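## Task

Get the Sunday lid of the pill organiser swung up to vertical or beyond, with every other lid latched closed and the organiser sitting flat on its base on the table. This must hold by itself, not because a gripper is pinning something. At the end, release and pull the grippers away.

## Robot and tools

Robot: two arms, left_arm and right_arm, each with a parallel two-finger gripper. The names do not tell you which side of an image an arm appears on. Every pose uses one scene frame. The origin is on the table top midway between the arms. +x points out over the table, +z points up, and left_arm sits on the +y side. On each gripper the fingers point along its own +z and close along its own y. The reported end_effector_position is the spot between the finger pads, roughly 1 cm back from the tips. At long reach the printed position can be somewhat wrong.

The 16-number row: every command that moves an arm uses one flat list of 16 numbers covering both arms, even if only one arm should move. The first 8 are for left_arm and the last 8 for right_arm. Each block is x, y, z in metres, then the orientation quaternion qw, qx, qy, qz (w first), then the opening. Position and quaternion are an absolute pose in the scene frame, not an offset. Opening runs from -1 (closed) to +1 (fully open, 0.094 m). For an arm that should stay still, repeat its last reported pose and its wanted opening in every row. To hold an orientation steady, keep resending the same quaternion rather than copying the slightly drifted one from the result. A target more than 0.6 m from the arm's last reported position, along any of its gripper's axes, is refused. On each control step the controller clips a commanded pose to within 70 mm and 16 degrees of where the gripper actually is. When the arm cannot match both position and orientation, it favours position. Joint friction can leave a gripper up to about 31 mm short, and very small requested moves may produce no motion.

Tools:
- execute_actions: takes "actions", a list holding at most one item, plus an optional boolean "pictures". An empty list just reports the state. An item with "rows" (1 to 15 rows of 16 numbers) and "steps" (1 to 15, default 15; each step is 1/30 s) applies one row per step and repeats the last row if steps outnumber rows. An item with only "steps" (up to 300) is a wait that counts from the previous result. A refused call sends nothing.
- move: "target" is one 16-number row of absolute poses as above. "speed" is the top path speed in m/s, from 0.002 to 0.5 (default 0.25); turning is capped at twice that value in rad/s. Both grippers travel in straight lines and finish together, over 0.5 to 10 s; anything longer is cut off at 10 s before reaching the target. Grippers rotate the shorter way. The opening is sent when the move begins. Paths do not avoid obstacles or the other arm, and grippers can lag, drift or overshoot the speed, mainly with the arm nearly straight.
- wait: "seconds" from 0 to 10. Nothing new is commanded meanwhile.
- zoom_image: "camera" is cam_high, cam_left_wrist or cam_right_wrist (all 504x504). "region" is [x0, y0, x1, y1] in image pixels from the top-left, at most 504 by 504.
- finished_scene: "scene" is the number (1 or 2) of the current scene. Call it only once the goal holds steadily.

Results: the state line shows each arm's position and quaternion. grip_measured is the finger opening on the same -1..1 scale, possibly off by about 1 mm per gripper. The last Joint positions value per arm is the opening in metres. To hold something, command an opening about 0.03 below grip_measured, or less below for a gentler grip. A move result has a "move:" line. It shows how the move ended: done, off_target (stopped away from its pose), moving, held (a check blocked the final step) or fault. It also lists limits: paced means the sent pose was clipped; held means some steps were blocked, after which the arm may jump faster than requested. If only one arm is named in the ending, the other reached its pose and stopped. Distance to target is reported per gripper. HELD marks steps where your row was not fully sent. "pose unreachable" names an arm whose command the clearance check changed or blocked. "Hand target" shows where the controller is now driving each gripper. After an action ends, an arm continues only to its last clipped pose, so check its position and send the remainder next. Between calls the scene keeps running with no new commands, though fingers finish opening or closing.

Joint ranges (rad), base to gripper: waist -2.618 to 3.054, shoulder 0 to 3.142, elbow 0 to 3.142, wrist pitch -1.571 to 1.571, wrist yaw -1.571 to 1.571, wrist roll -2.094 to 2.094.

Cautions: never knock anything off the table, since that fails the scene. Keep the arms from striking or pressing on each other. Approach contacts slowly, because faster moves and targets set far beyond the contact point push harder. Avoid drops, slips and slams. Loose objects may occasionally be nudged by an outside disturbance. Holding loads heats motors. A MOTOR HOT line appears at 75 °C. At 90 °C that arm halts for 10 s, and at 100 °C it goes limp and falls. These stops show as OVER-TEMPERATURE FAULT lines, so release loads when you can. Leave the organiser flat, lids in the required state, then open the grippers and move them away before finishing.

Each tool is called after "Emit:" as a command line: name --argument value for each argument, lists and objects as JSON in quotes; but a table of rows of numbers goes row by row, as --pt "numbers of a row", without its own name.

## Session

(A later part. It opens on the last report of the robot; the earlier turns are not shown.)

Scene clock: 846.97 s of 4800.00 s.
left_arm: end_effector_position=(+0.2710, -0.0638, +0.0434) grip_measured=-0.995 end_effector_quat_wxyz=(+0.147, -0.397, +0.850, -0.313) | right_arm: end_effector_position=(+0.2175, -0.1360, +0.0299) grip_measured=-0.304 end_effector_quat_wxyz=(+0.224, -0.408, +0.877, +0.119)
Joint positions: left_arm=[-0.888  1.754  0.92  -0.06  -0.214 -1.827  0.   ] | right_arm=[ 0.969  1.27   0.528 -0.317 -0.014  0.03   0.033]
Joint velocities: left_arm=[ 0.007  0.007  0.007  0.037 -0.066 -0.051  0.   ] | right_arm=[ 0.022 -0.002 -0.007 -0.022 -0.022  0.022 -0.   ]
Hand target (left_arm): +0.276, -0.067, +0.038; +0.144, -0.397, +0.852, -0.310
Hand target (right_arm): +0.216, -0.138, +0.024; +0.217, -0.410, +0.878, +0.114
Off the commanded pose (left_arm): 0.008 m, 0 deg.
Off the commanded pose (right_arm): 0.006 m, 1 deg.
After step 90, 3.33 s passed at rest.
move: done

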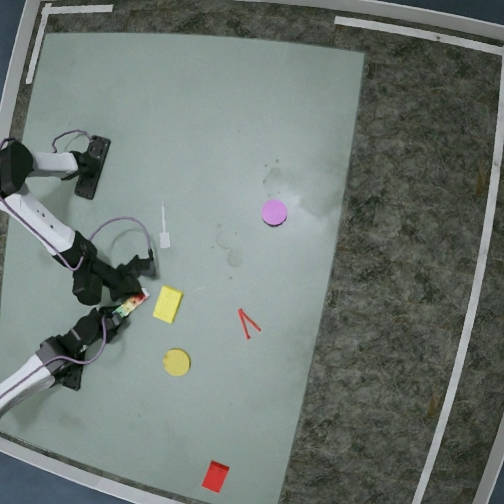

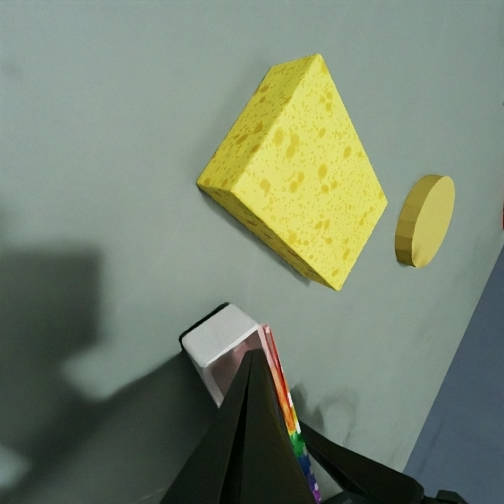

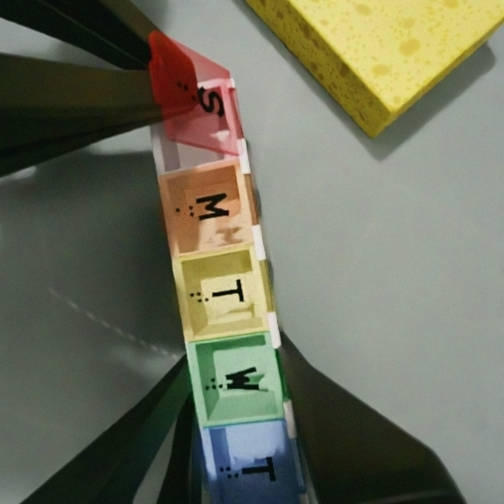

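Good, tip is well inside under the lid. Continue.

Emit:
move --target '[0.287,-0.076,0.040,0.144,-0.397,0.851,-0.310,-1,0.2165,-0.138,0.024,0.217,-0.41,0.878,0.114,-0.35]' --speed 0.02

Emit:
zoom_image --camera "cam_right_wrist" --region '[60,0,340,220]'

Scene clock: 853.67 s of 4800.00 s.
left_arm: end_effector_position=(+0.2825, -0.0754, +0.0477) grip_measured=-0.995 end_effector_quat_wxyz=(+0.147, -0.396, +0.848, -0.320) | right_arm: end_effector_position=(+0.2187, -0.1377, +0.0278) grip_measured=-0.304 end_effector_quat_wxyz=(+0.223, -0.407, +0.879, +0.112)
Joint positions: left_arm=[-0.875  1.794  0.978 -0.06  -0.203 -1.816  0.   ] | right_arm=[ 0.969  1.278  0.528 -0.317 -0.002  0.03   0.033]
Joint velocities: left_arm=[ 0.007 -0.017 -0.002  0.007 -0.007  0.022  0.001] | right_arm=[-0.002 -0.022 -0.002  0.007 -0.022 -0.081  0.   ]
Hand target (left_arm): +0.287, -0.076, +0.040; +0.144, -0.397, +0.851, -0.311
Hand target (right_arm): +0.217, -0.138, +0.024; +0.217, -0.410, +0.878, +0.114
Off the commanded pose (left_arm): 0.009 m, 1 deg.
Off the commanded pose (right_arm): 0.004 m, 1 deg.
After step 90, 2.47 s passed at rest.
move: done

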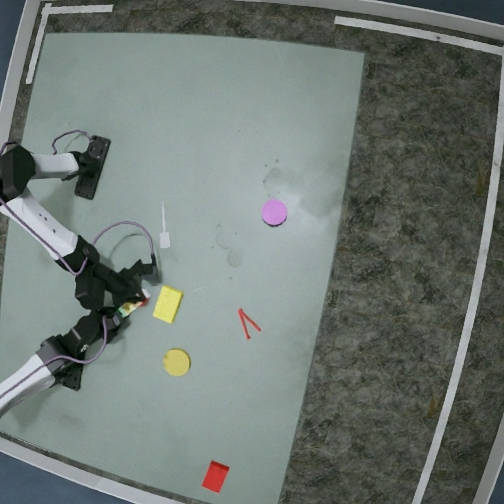

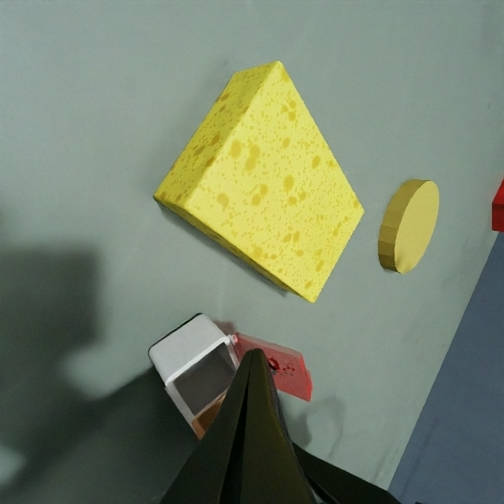

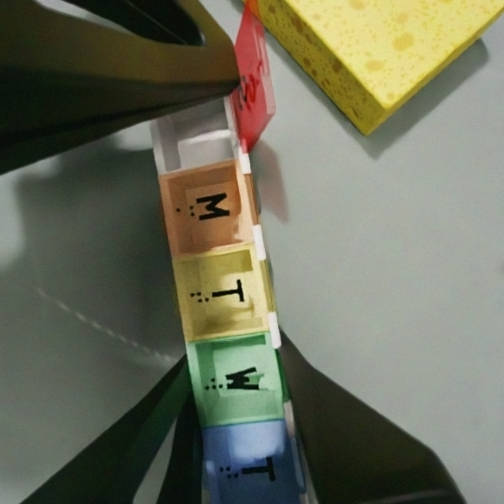

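Region (60, 0, 340, 220) of cam_right_wrist's 504x504 image, scaled by 1.800, with more detail than that image has; it fills the top 396 rows of this view, and the rest is white.

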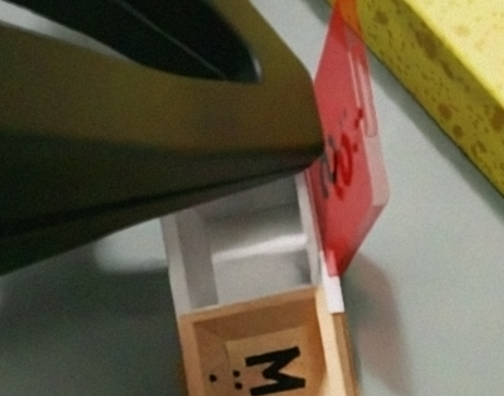

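Emit:
move --target '[0.262,-0.045,0.085,0.144,-0.397,0.851,-0.310,-1,0.2165,-0.138,0.024,0.217,-0.41,0.878,0.114,-0.35]' --speed 0.05

Emit:
move --target '[0.20,0.15,0.16,0.144,-0.397,0.851,-0.310,-1,0.2165,-0.138,0.024,0.217,-0.41,0.878,0.114,0.4]' --speed 0.2

Emit:
zoom_image --camera "cam_right_wrist" --region '[60,0,400,504]'

Scene clock: 862.93 s of 4800.00 s.
left_arm: end_effector_position=(+0.2700, -0.0551, +0.0930) grip_measured=-0.995 end_effector_quat_wxyz=(+0.148, -0.396, +0.845, -0.328) | right_arm: end_effector_position=(+0.2186, -0.1377, +0.0278) grip_measured=-0.303 end_effector_quat_wxyz=(+0.223, -0.407, +0.879, +0.113)
Joint positions: left_arm=[-0.875  1.615  0.965 -0.208 -0.203 -1.815  0.   ] | right_arm=[ 0.969  1.278  0.528 -0.317 -0.003  0.03   0.033]
Joint velocities: left_arm=[-0.012 -0.002  0.012 -0.095  0.007  0.066 -0.001] | right_arm=[-0.007 -0.022 -0.007 -0.007  0.051  0.051 -0.001]
Hand target (left_arm): +0.262, -0.045, +0.084; +0.144, -0.397, +0.852, -0.310
Hand target (right_arm): +0.217, -0.138, +0.024; +0.217, -0.410, +0.878, +0.114
Off the commanded pose (left_arm): 0.015 m, 2 deg.
Off the commanded pose (right_arm): 0.004 m, 1 deg.
After step 90, 4.77 s passed at rest.
move: off_target (left_arm)

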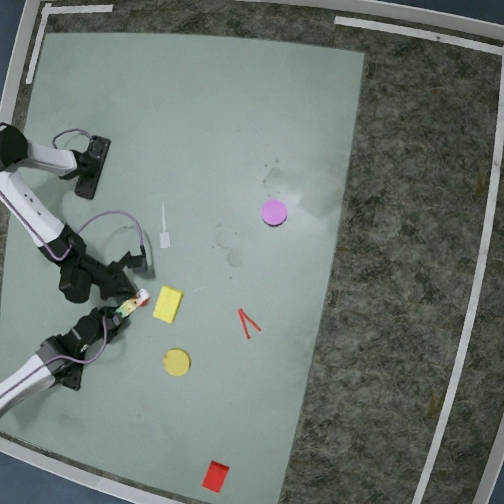

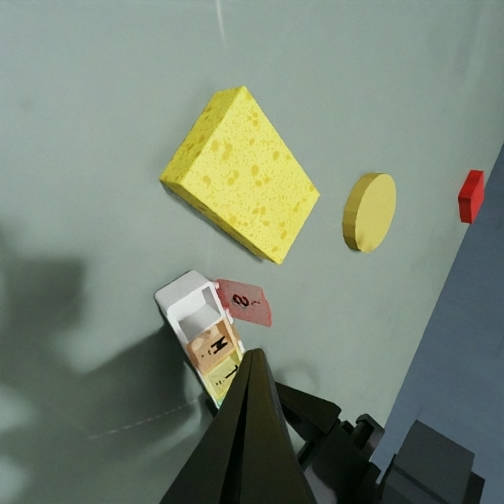

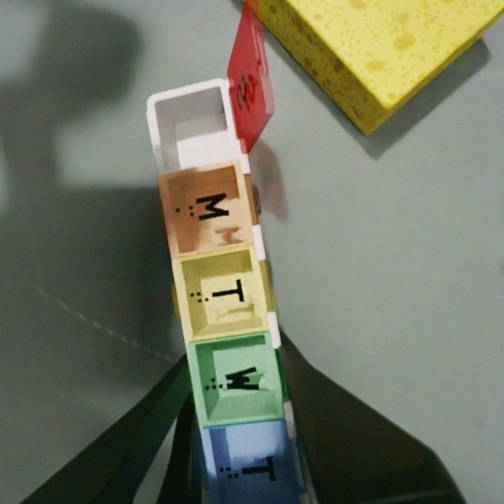

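Scene clock: 864.80 s of 4800.00 s.
left_arm: end_effector_position=(+0.2036, +0.1419, +0.1614) grip_measured=-0.995 end_effector_quat_wxyz=(+0.147, -0.398, +0.848, -0.317) | right_arm: end_effector_position=(+0.2186, -0.1377, +0.0278) grip_measured=+0.399 end_effector_quat_wxyz=(+0.223, -0.407, +0.879, +0.113)
Joint positions: left_arm=[-0.475  0.749  0.724 -0.833  0.055 -1.513  0.   ] | right_arm=[ 0.969  1.278  0.528 -0.317 -0.003  0.03   0.066]
Joint velocities: left_arm=[-0.002 -0.007 -0.022  0.022  0.007 -0.022  0.   ] | right_arm=[-0.012 -0.007  0.002 -0.037 -0.066 -0.007  0.   ]
Hand target (left_arm): +0.198, +0.147, +0.158; +0.142, -0.398, +0.851, -0.313
Hand target (right_arm): +0.217, -0.138, +0.024; +0.217, -0.410, +0.878, +0.114
Off the commanded pose (left_arm): 0.009 m, 1 deg.
Off the commanded pose (right_arm): 0.004 m, 1 deg.
move: done

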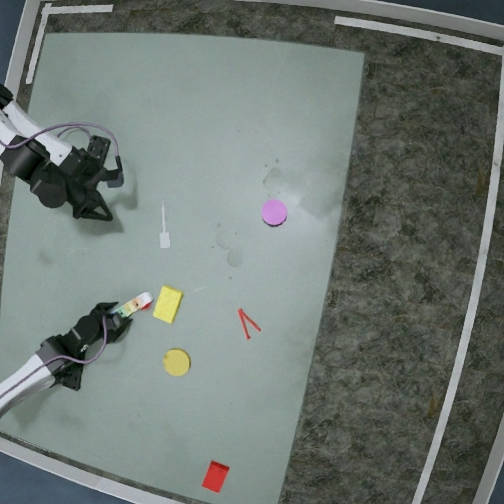

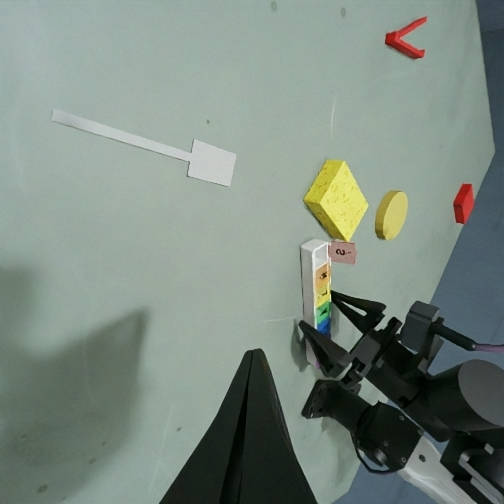

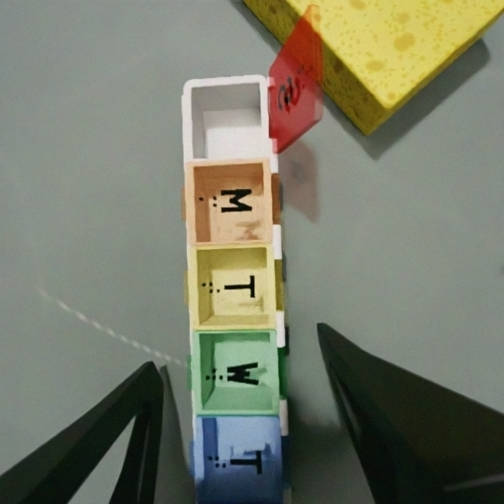

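Region (60, 0, 400, 504) of cam_right_wrist's 504x504 image, scaled by 1.000; it fills the left 340 columns of this view, and the rest is white.

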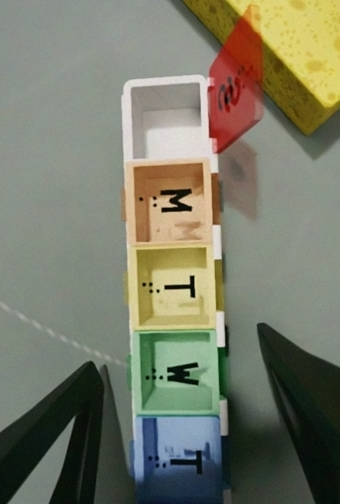

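Emit:
move --target '[0.20,0.15,0.16,0.144,-0.397,0.851,-0.310,-1,0.200,-0.158,0.10,0.217,-0.41,0.878,0.114,0.4]' --speed 0.1

Emit:
zoom_image --camera "cam_right_wrist" --region '[100,50,400,450]'

Emit:
zoom_image --camera "cam_left_wrist" --region '[260,200,420,400]'

Scene clock: 872.63 s of 4800.00 s.
left_arm: end_effector_position=(+0.2042, +0.1460, +0.1598) grip_measured=-0.995 end_effector_quat_wxyz=(+0.147, -0.397, +0.851, -0.312) | right_arm: end_effector_position=(+0.1987, -0.1626, +0.0910) grip_measured=+0.399 end_effector_quat_wxyz=(+0.210, -0.408, +0.882, +0.106)
Joint positions: left_arm=[-0.451  0.749  0.724 -0.844  0.066 -1.489  0.   ] | right_arm=[ 0.969  1.047  0.677 -0.725 -0.003  0.03   0.066]
Joint velocities: left_arm=[-0.007 -0.007 -0.012 -0.051 -0.081  0.081  0.001] | right_arm=[-0.002  0.002 -0.017 -0.007 -0.007 -0.022  0.   ]
Hand target (left_arm): +0.200, +0.150, +0.160; +0.144, -0.397, +0.851, -0.310
Hand target (right_arm): +0.199, -0.159, +0.100; +0.217, -0.410, +0.878, +0.114
Off the commanded pose (left_arm): 0.006 m, 0 deg.
Off the commanded pose (right_arm): 0.010 m, 1 deg.
After step 90, 3.43 s passed at rest.
move: done

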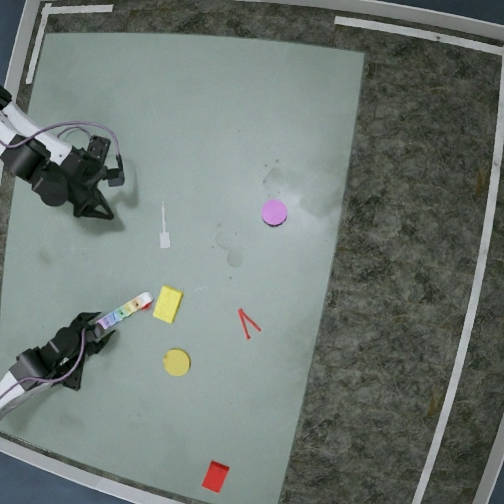

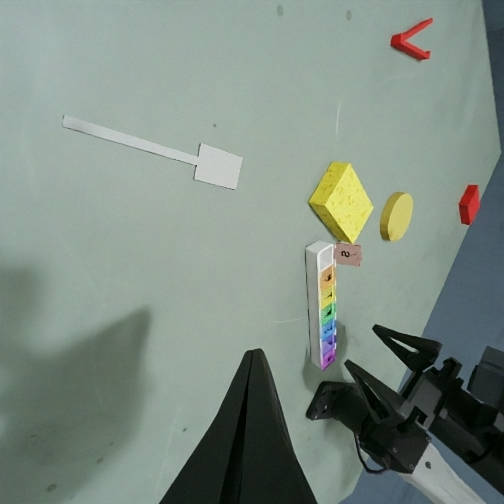

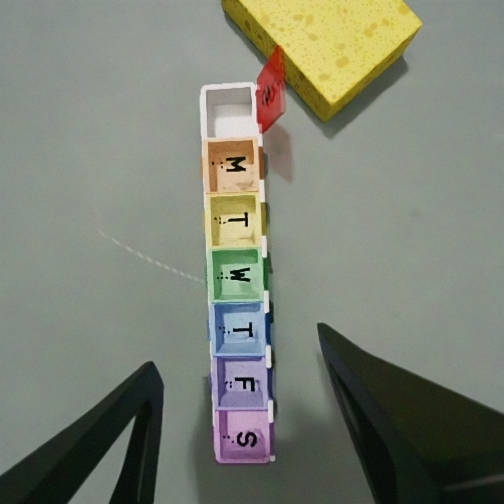

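Region (100, 50, 400, 450) of cam_right_wrist's 504x504 image, scaled by 1.260, with more detail than that image has; it fills the left 378 columns of this view, and the rest is white.

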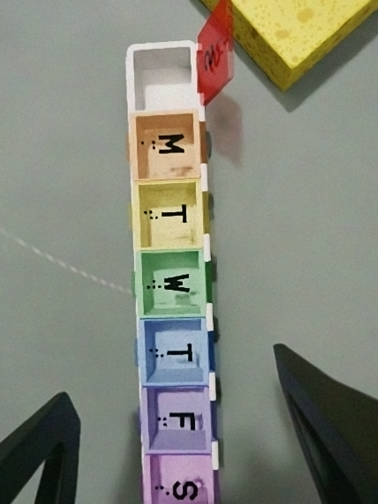

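Region (260, 200, 420, 400) of cam_left_wrist's 504x504 image, scaled by 2.520, with more detail than that image has; it fills the left 403 columns of this view, and the rest is white.

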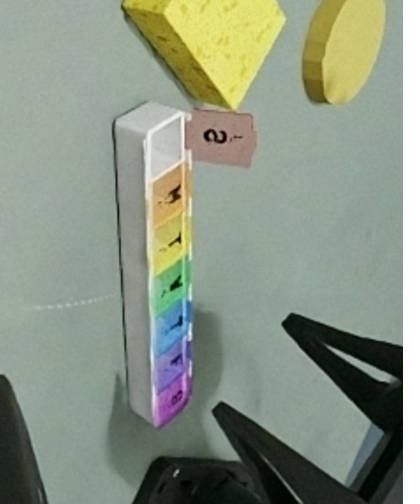

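Emit:
move --target '[0.20,0.06,0.12,0.144,-0.397,0.851,-0.310,-1,0.15,-0.30,0.16,0.217,-0.41,0.878,0.114,0.4]' --speed 0.2

Emit:
move --target '[0.19,-0.05,0.07,0.144,-0.397,0.851,-0.310,-1,0.15,-0.30,0.16,0.217,-0.41,0.878,0.114,0.4]' --speed 0.15

Scene clock: 890.27 s of 4800.00 s.
left_arm: end_effector_position=(+0.2043, +0.0614, +0.1346) grip_measured=-0.995 end_effector_quat_wxyz=(+0.148, -0.396, +0.846, -0.324) | right_arm: end_effector_position=(+0.1473, -0.3071, +0.1512) grip_measured=+0.399 end_effector_quat_wxyz=(+0.211, -0.414, +0.881, +0.091)
Joint positions: left_arm=[-0.845  1.007  0.696 -0.55  -0.186 -1.791  0.   ] | right_arm=[-0.036  0.624  0.827 -1.492 -0.374 -0.935  0.066]
Joint velocities: left_arm=[ 0.002 -0.002 -0.002  0.022 -0.007  0.022 -0.001] | right_arm=[-0.017  0.002  0.002 -0.022 -0.007  0.022  0.   ]
Hand target (left_arm): +0.201, +0.063, +0.121; +0.147, -0.396, +0.852, -0.308
Hand target (right_arm): +0.148, -0.306, +0.156; +0.212, -0.415, +0.880, +0.095
Off the commanded pose (left_arm): 0.015 m, 2 deg.
Off the commanded pose (right_arm): 0.012 m, 3 deg.
After step 90, 12.70 s passed at rest.
move: off_target (left_arm, right_arm)

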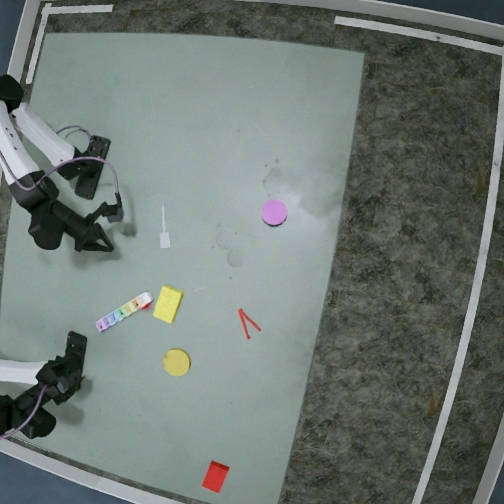

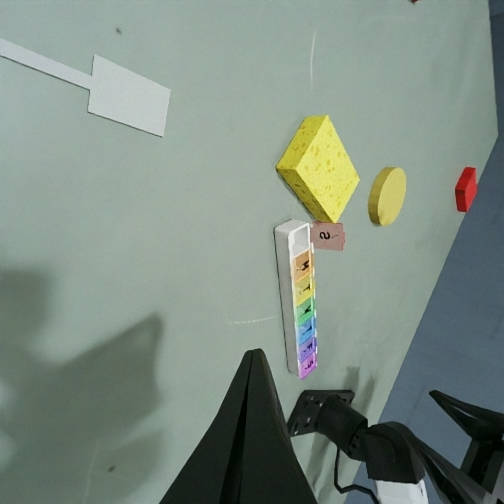

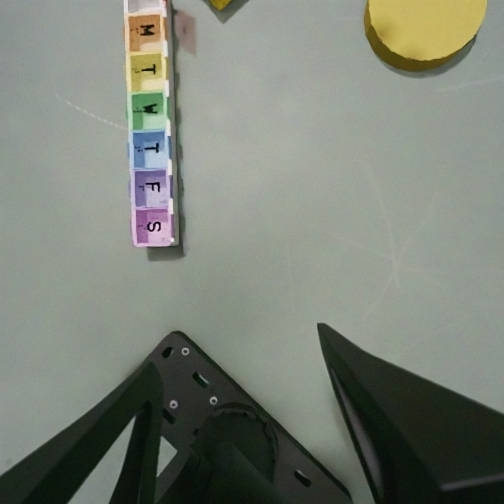

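Scene clock: 891.70 s of 4800.00 s.
left_arm: end_effector_position=(+0.1915, -0.0425, +0.0726) grip_measured=-0.995 end_effector_quat_wxyz=(+0.144, -0.396, +0.853, -0.308) | right_arm: end_effector_position=(+0.1480, -0.3013, +0.1522) grip_measured=+0.399 end_effector_quat_wxyz=(+0.213, -0.413, +0.878, +0.111)
Joint positions: left_arm=[-1.096  1.504  0.805 -0.252 -0.334 -1.998  0.   ] | right_arm=[-0.036  0.641  0.827 -1.492 -0.41  -0.934  0.066]
Joint velocities: left_arm=[ 0.002 -0.012 -0.002  0.051 -0.051  0.022  0.001] | right_arm=[-0.007 -0.007 -0.002  0.037 -0.037 -0.081 -0.   ]
Hand target (left_arm): +0.192, -0.049, +0.072; +0.146, -0.397, +0.852, -0.309
Hand target (right_arm): +0.150, -0.300, +0.160; +0.217, -0.410, +0.878, +0.114
Off the commanded pose (left_arm): 0.008 m, 0 deg.
Off the commanded pose (right_arm): 0.008 m, 1 deg.
move: done

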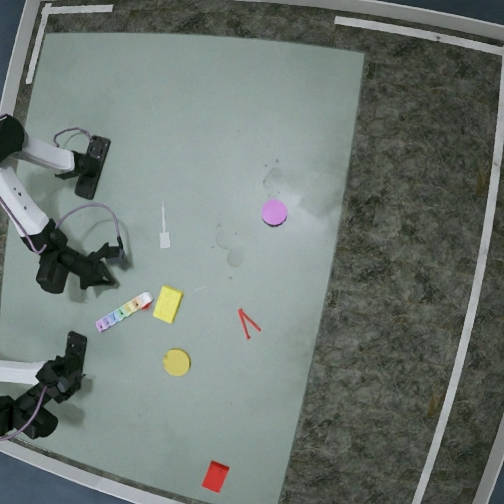

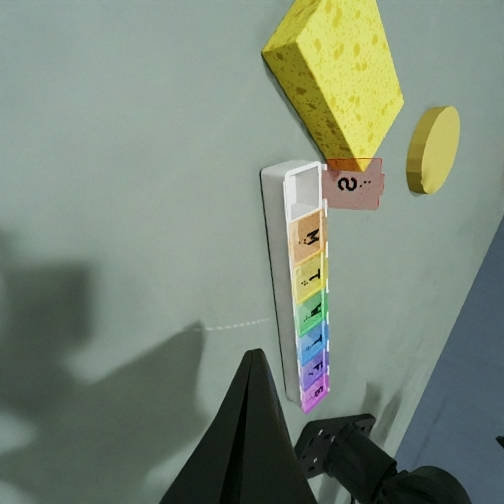

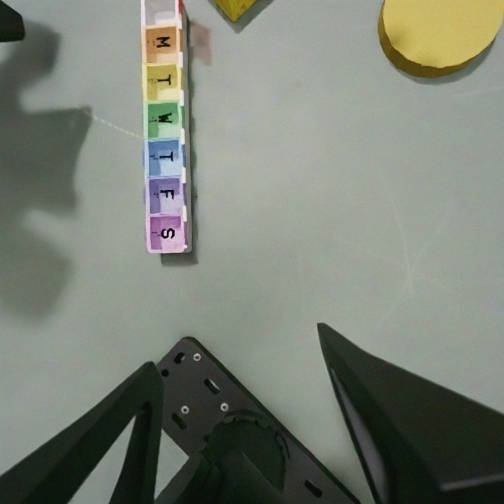

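Emit:
zoom_image --camera "cam_left_wrist" --region '[250,150,400,420]'

Region (250, 150, 400, 420) of cam_left_wrist's 504x504 image, scaled by 1.867, with more detail than that image has.

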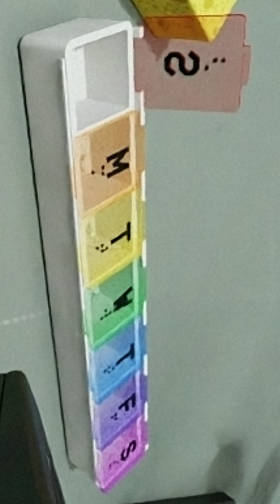

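Emit:
move --target '[0.19,0.12,0.16,0.144,-0.397,0.851,-0.310,-1,0.15,-0.30,0.16,0.217,-0.41,0.878,0.114,0.4]' --speed 0.25

Emit:
finished_scene --scene 1

Scene clock: 901.67 s of 4800.00 s.
left_arm: end_effector_position=(+0.1898, +0.1144, +0.1529) grip_measured=-0.995 end_effector_quat_wxyz=(+0.144, -0.399, +0.851, -0.310) | right_arm: end_effector_position=(+0.1480, -0.3013, +0.1522) grip_measured=+0.399 end_effector_quat_wxyz=(+0.213, -0.413, +0.878, +0.111)
Joint positions: left_arm=[-0.711  0.798  0.714 -0.796 -0.098 -1.693  0.   ] | right_arm=[-0.036  0.641  0.827 -1.492 -0.411 -0.934  0.066]
Joint velocities: left_arm=[-0.017 -0.002  0.012 -0.007 -0.007  0.022 -0.   ] | right_arm=[-0.012 -0.002  0.012 -0.022 -0.051 -0.007 -0.001]
Hand target (left_arm): +0.188, +0.118, +0.158; +0.142, -0.398, +0.851, -0.312
Hand target (right_arm): +0.150, -0.300, +0.160; +0.217, -0.410, +0.878, +0.114
Off the commanded pose (left_arm): 0.009 m, 0 deg.
Off the commanded pose (right_arm): 0.008 m, 1 deg.
After step 90, 5.47 s passed at rest.
move: done

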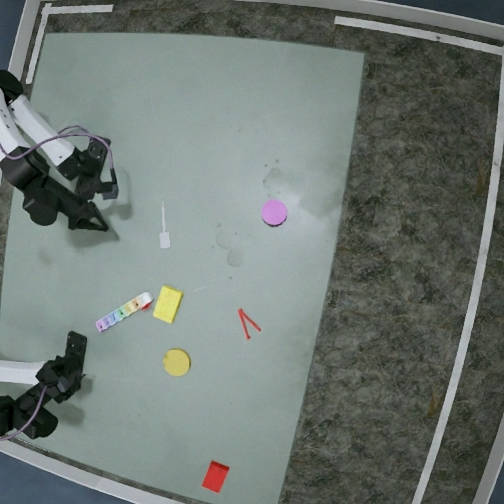

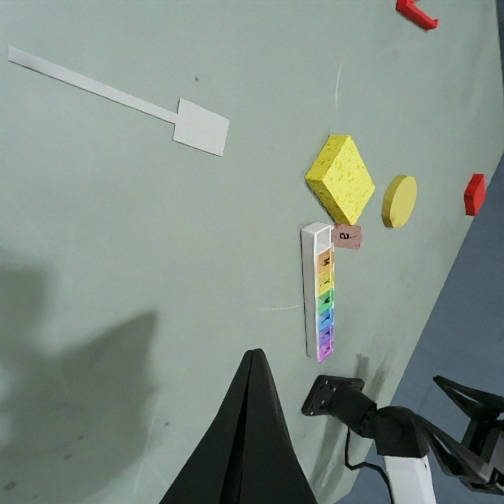

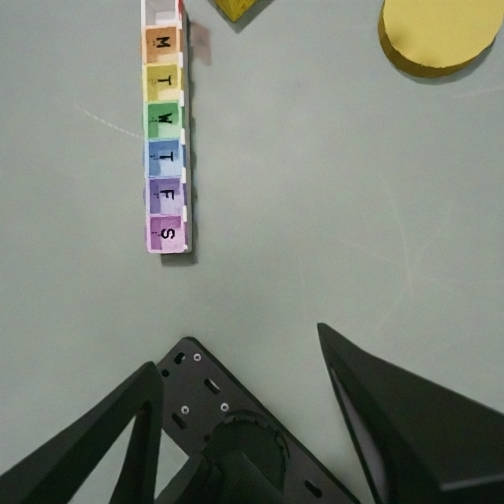

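The scene is finished: the task was done.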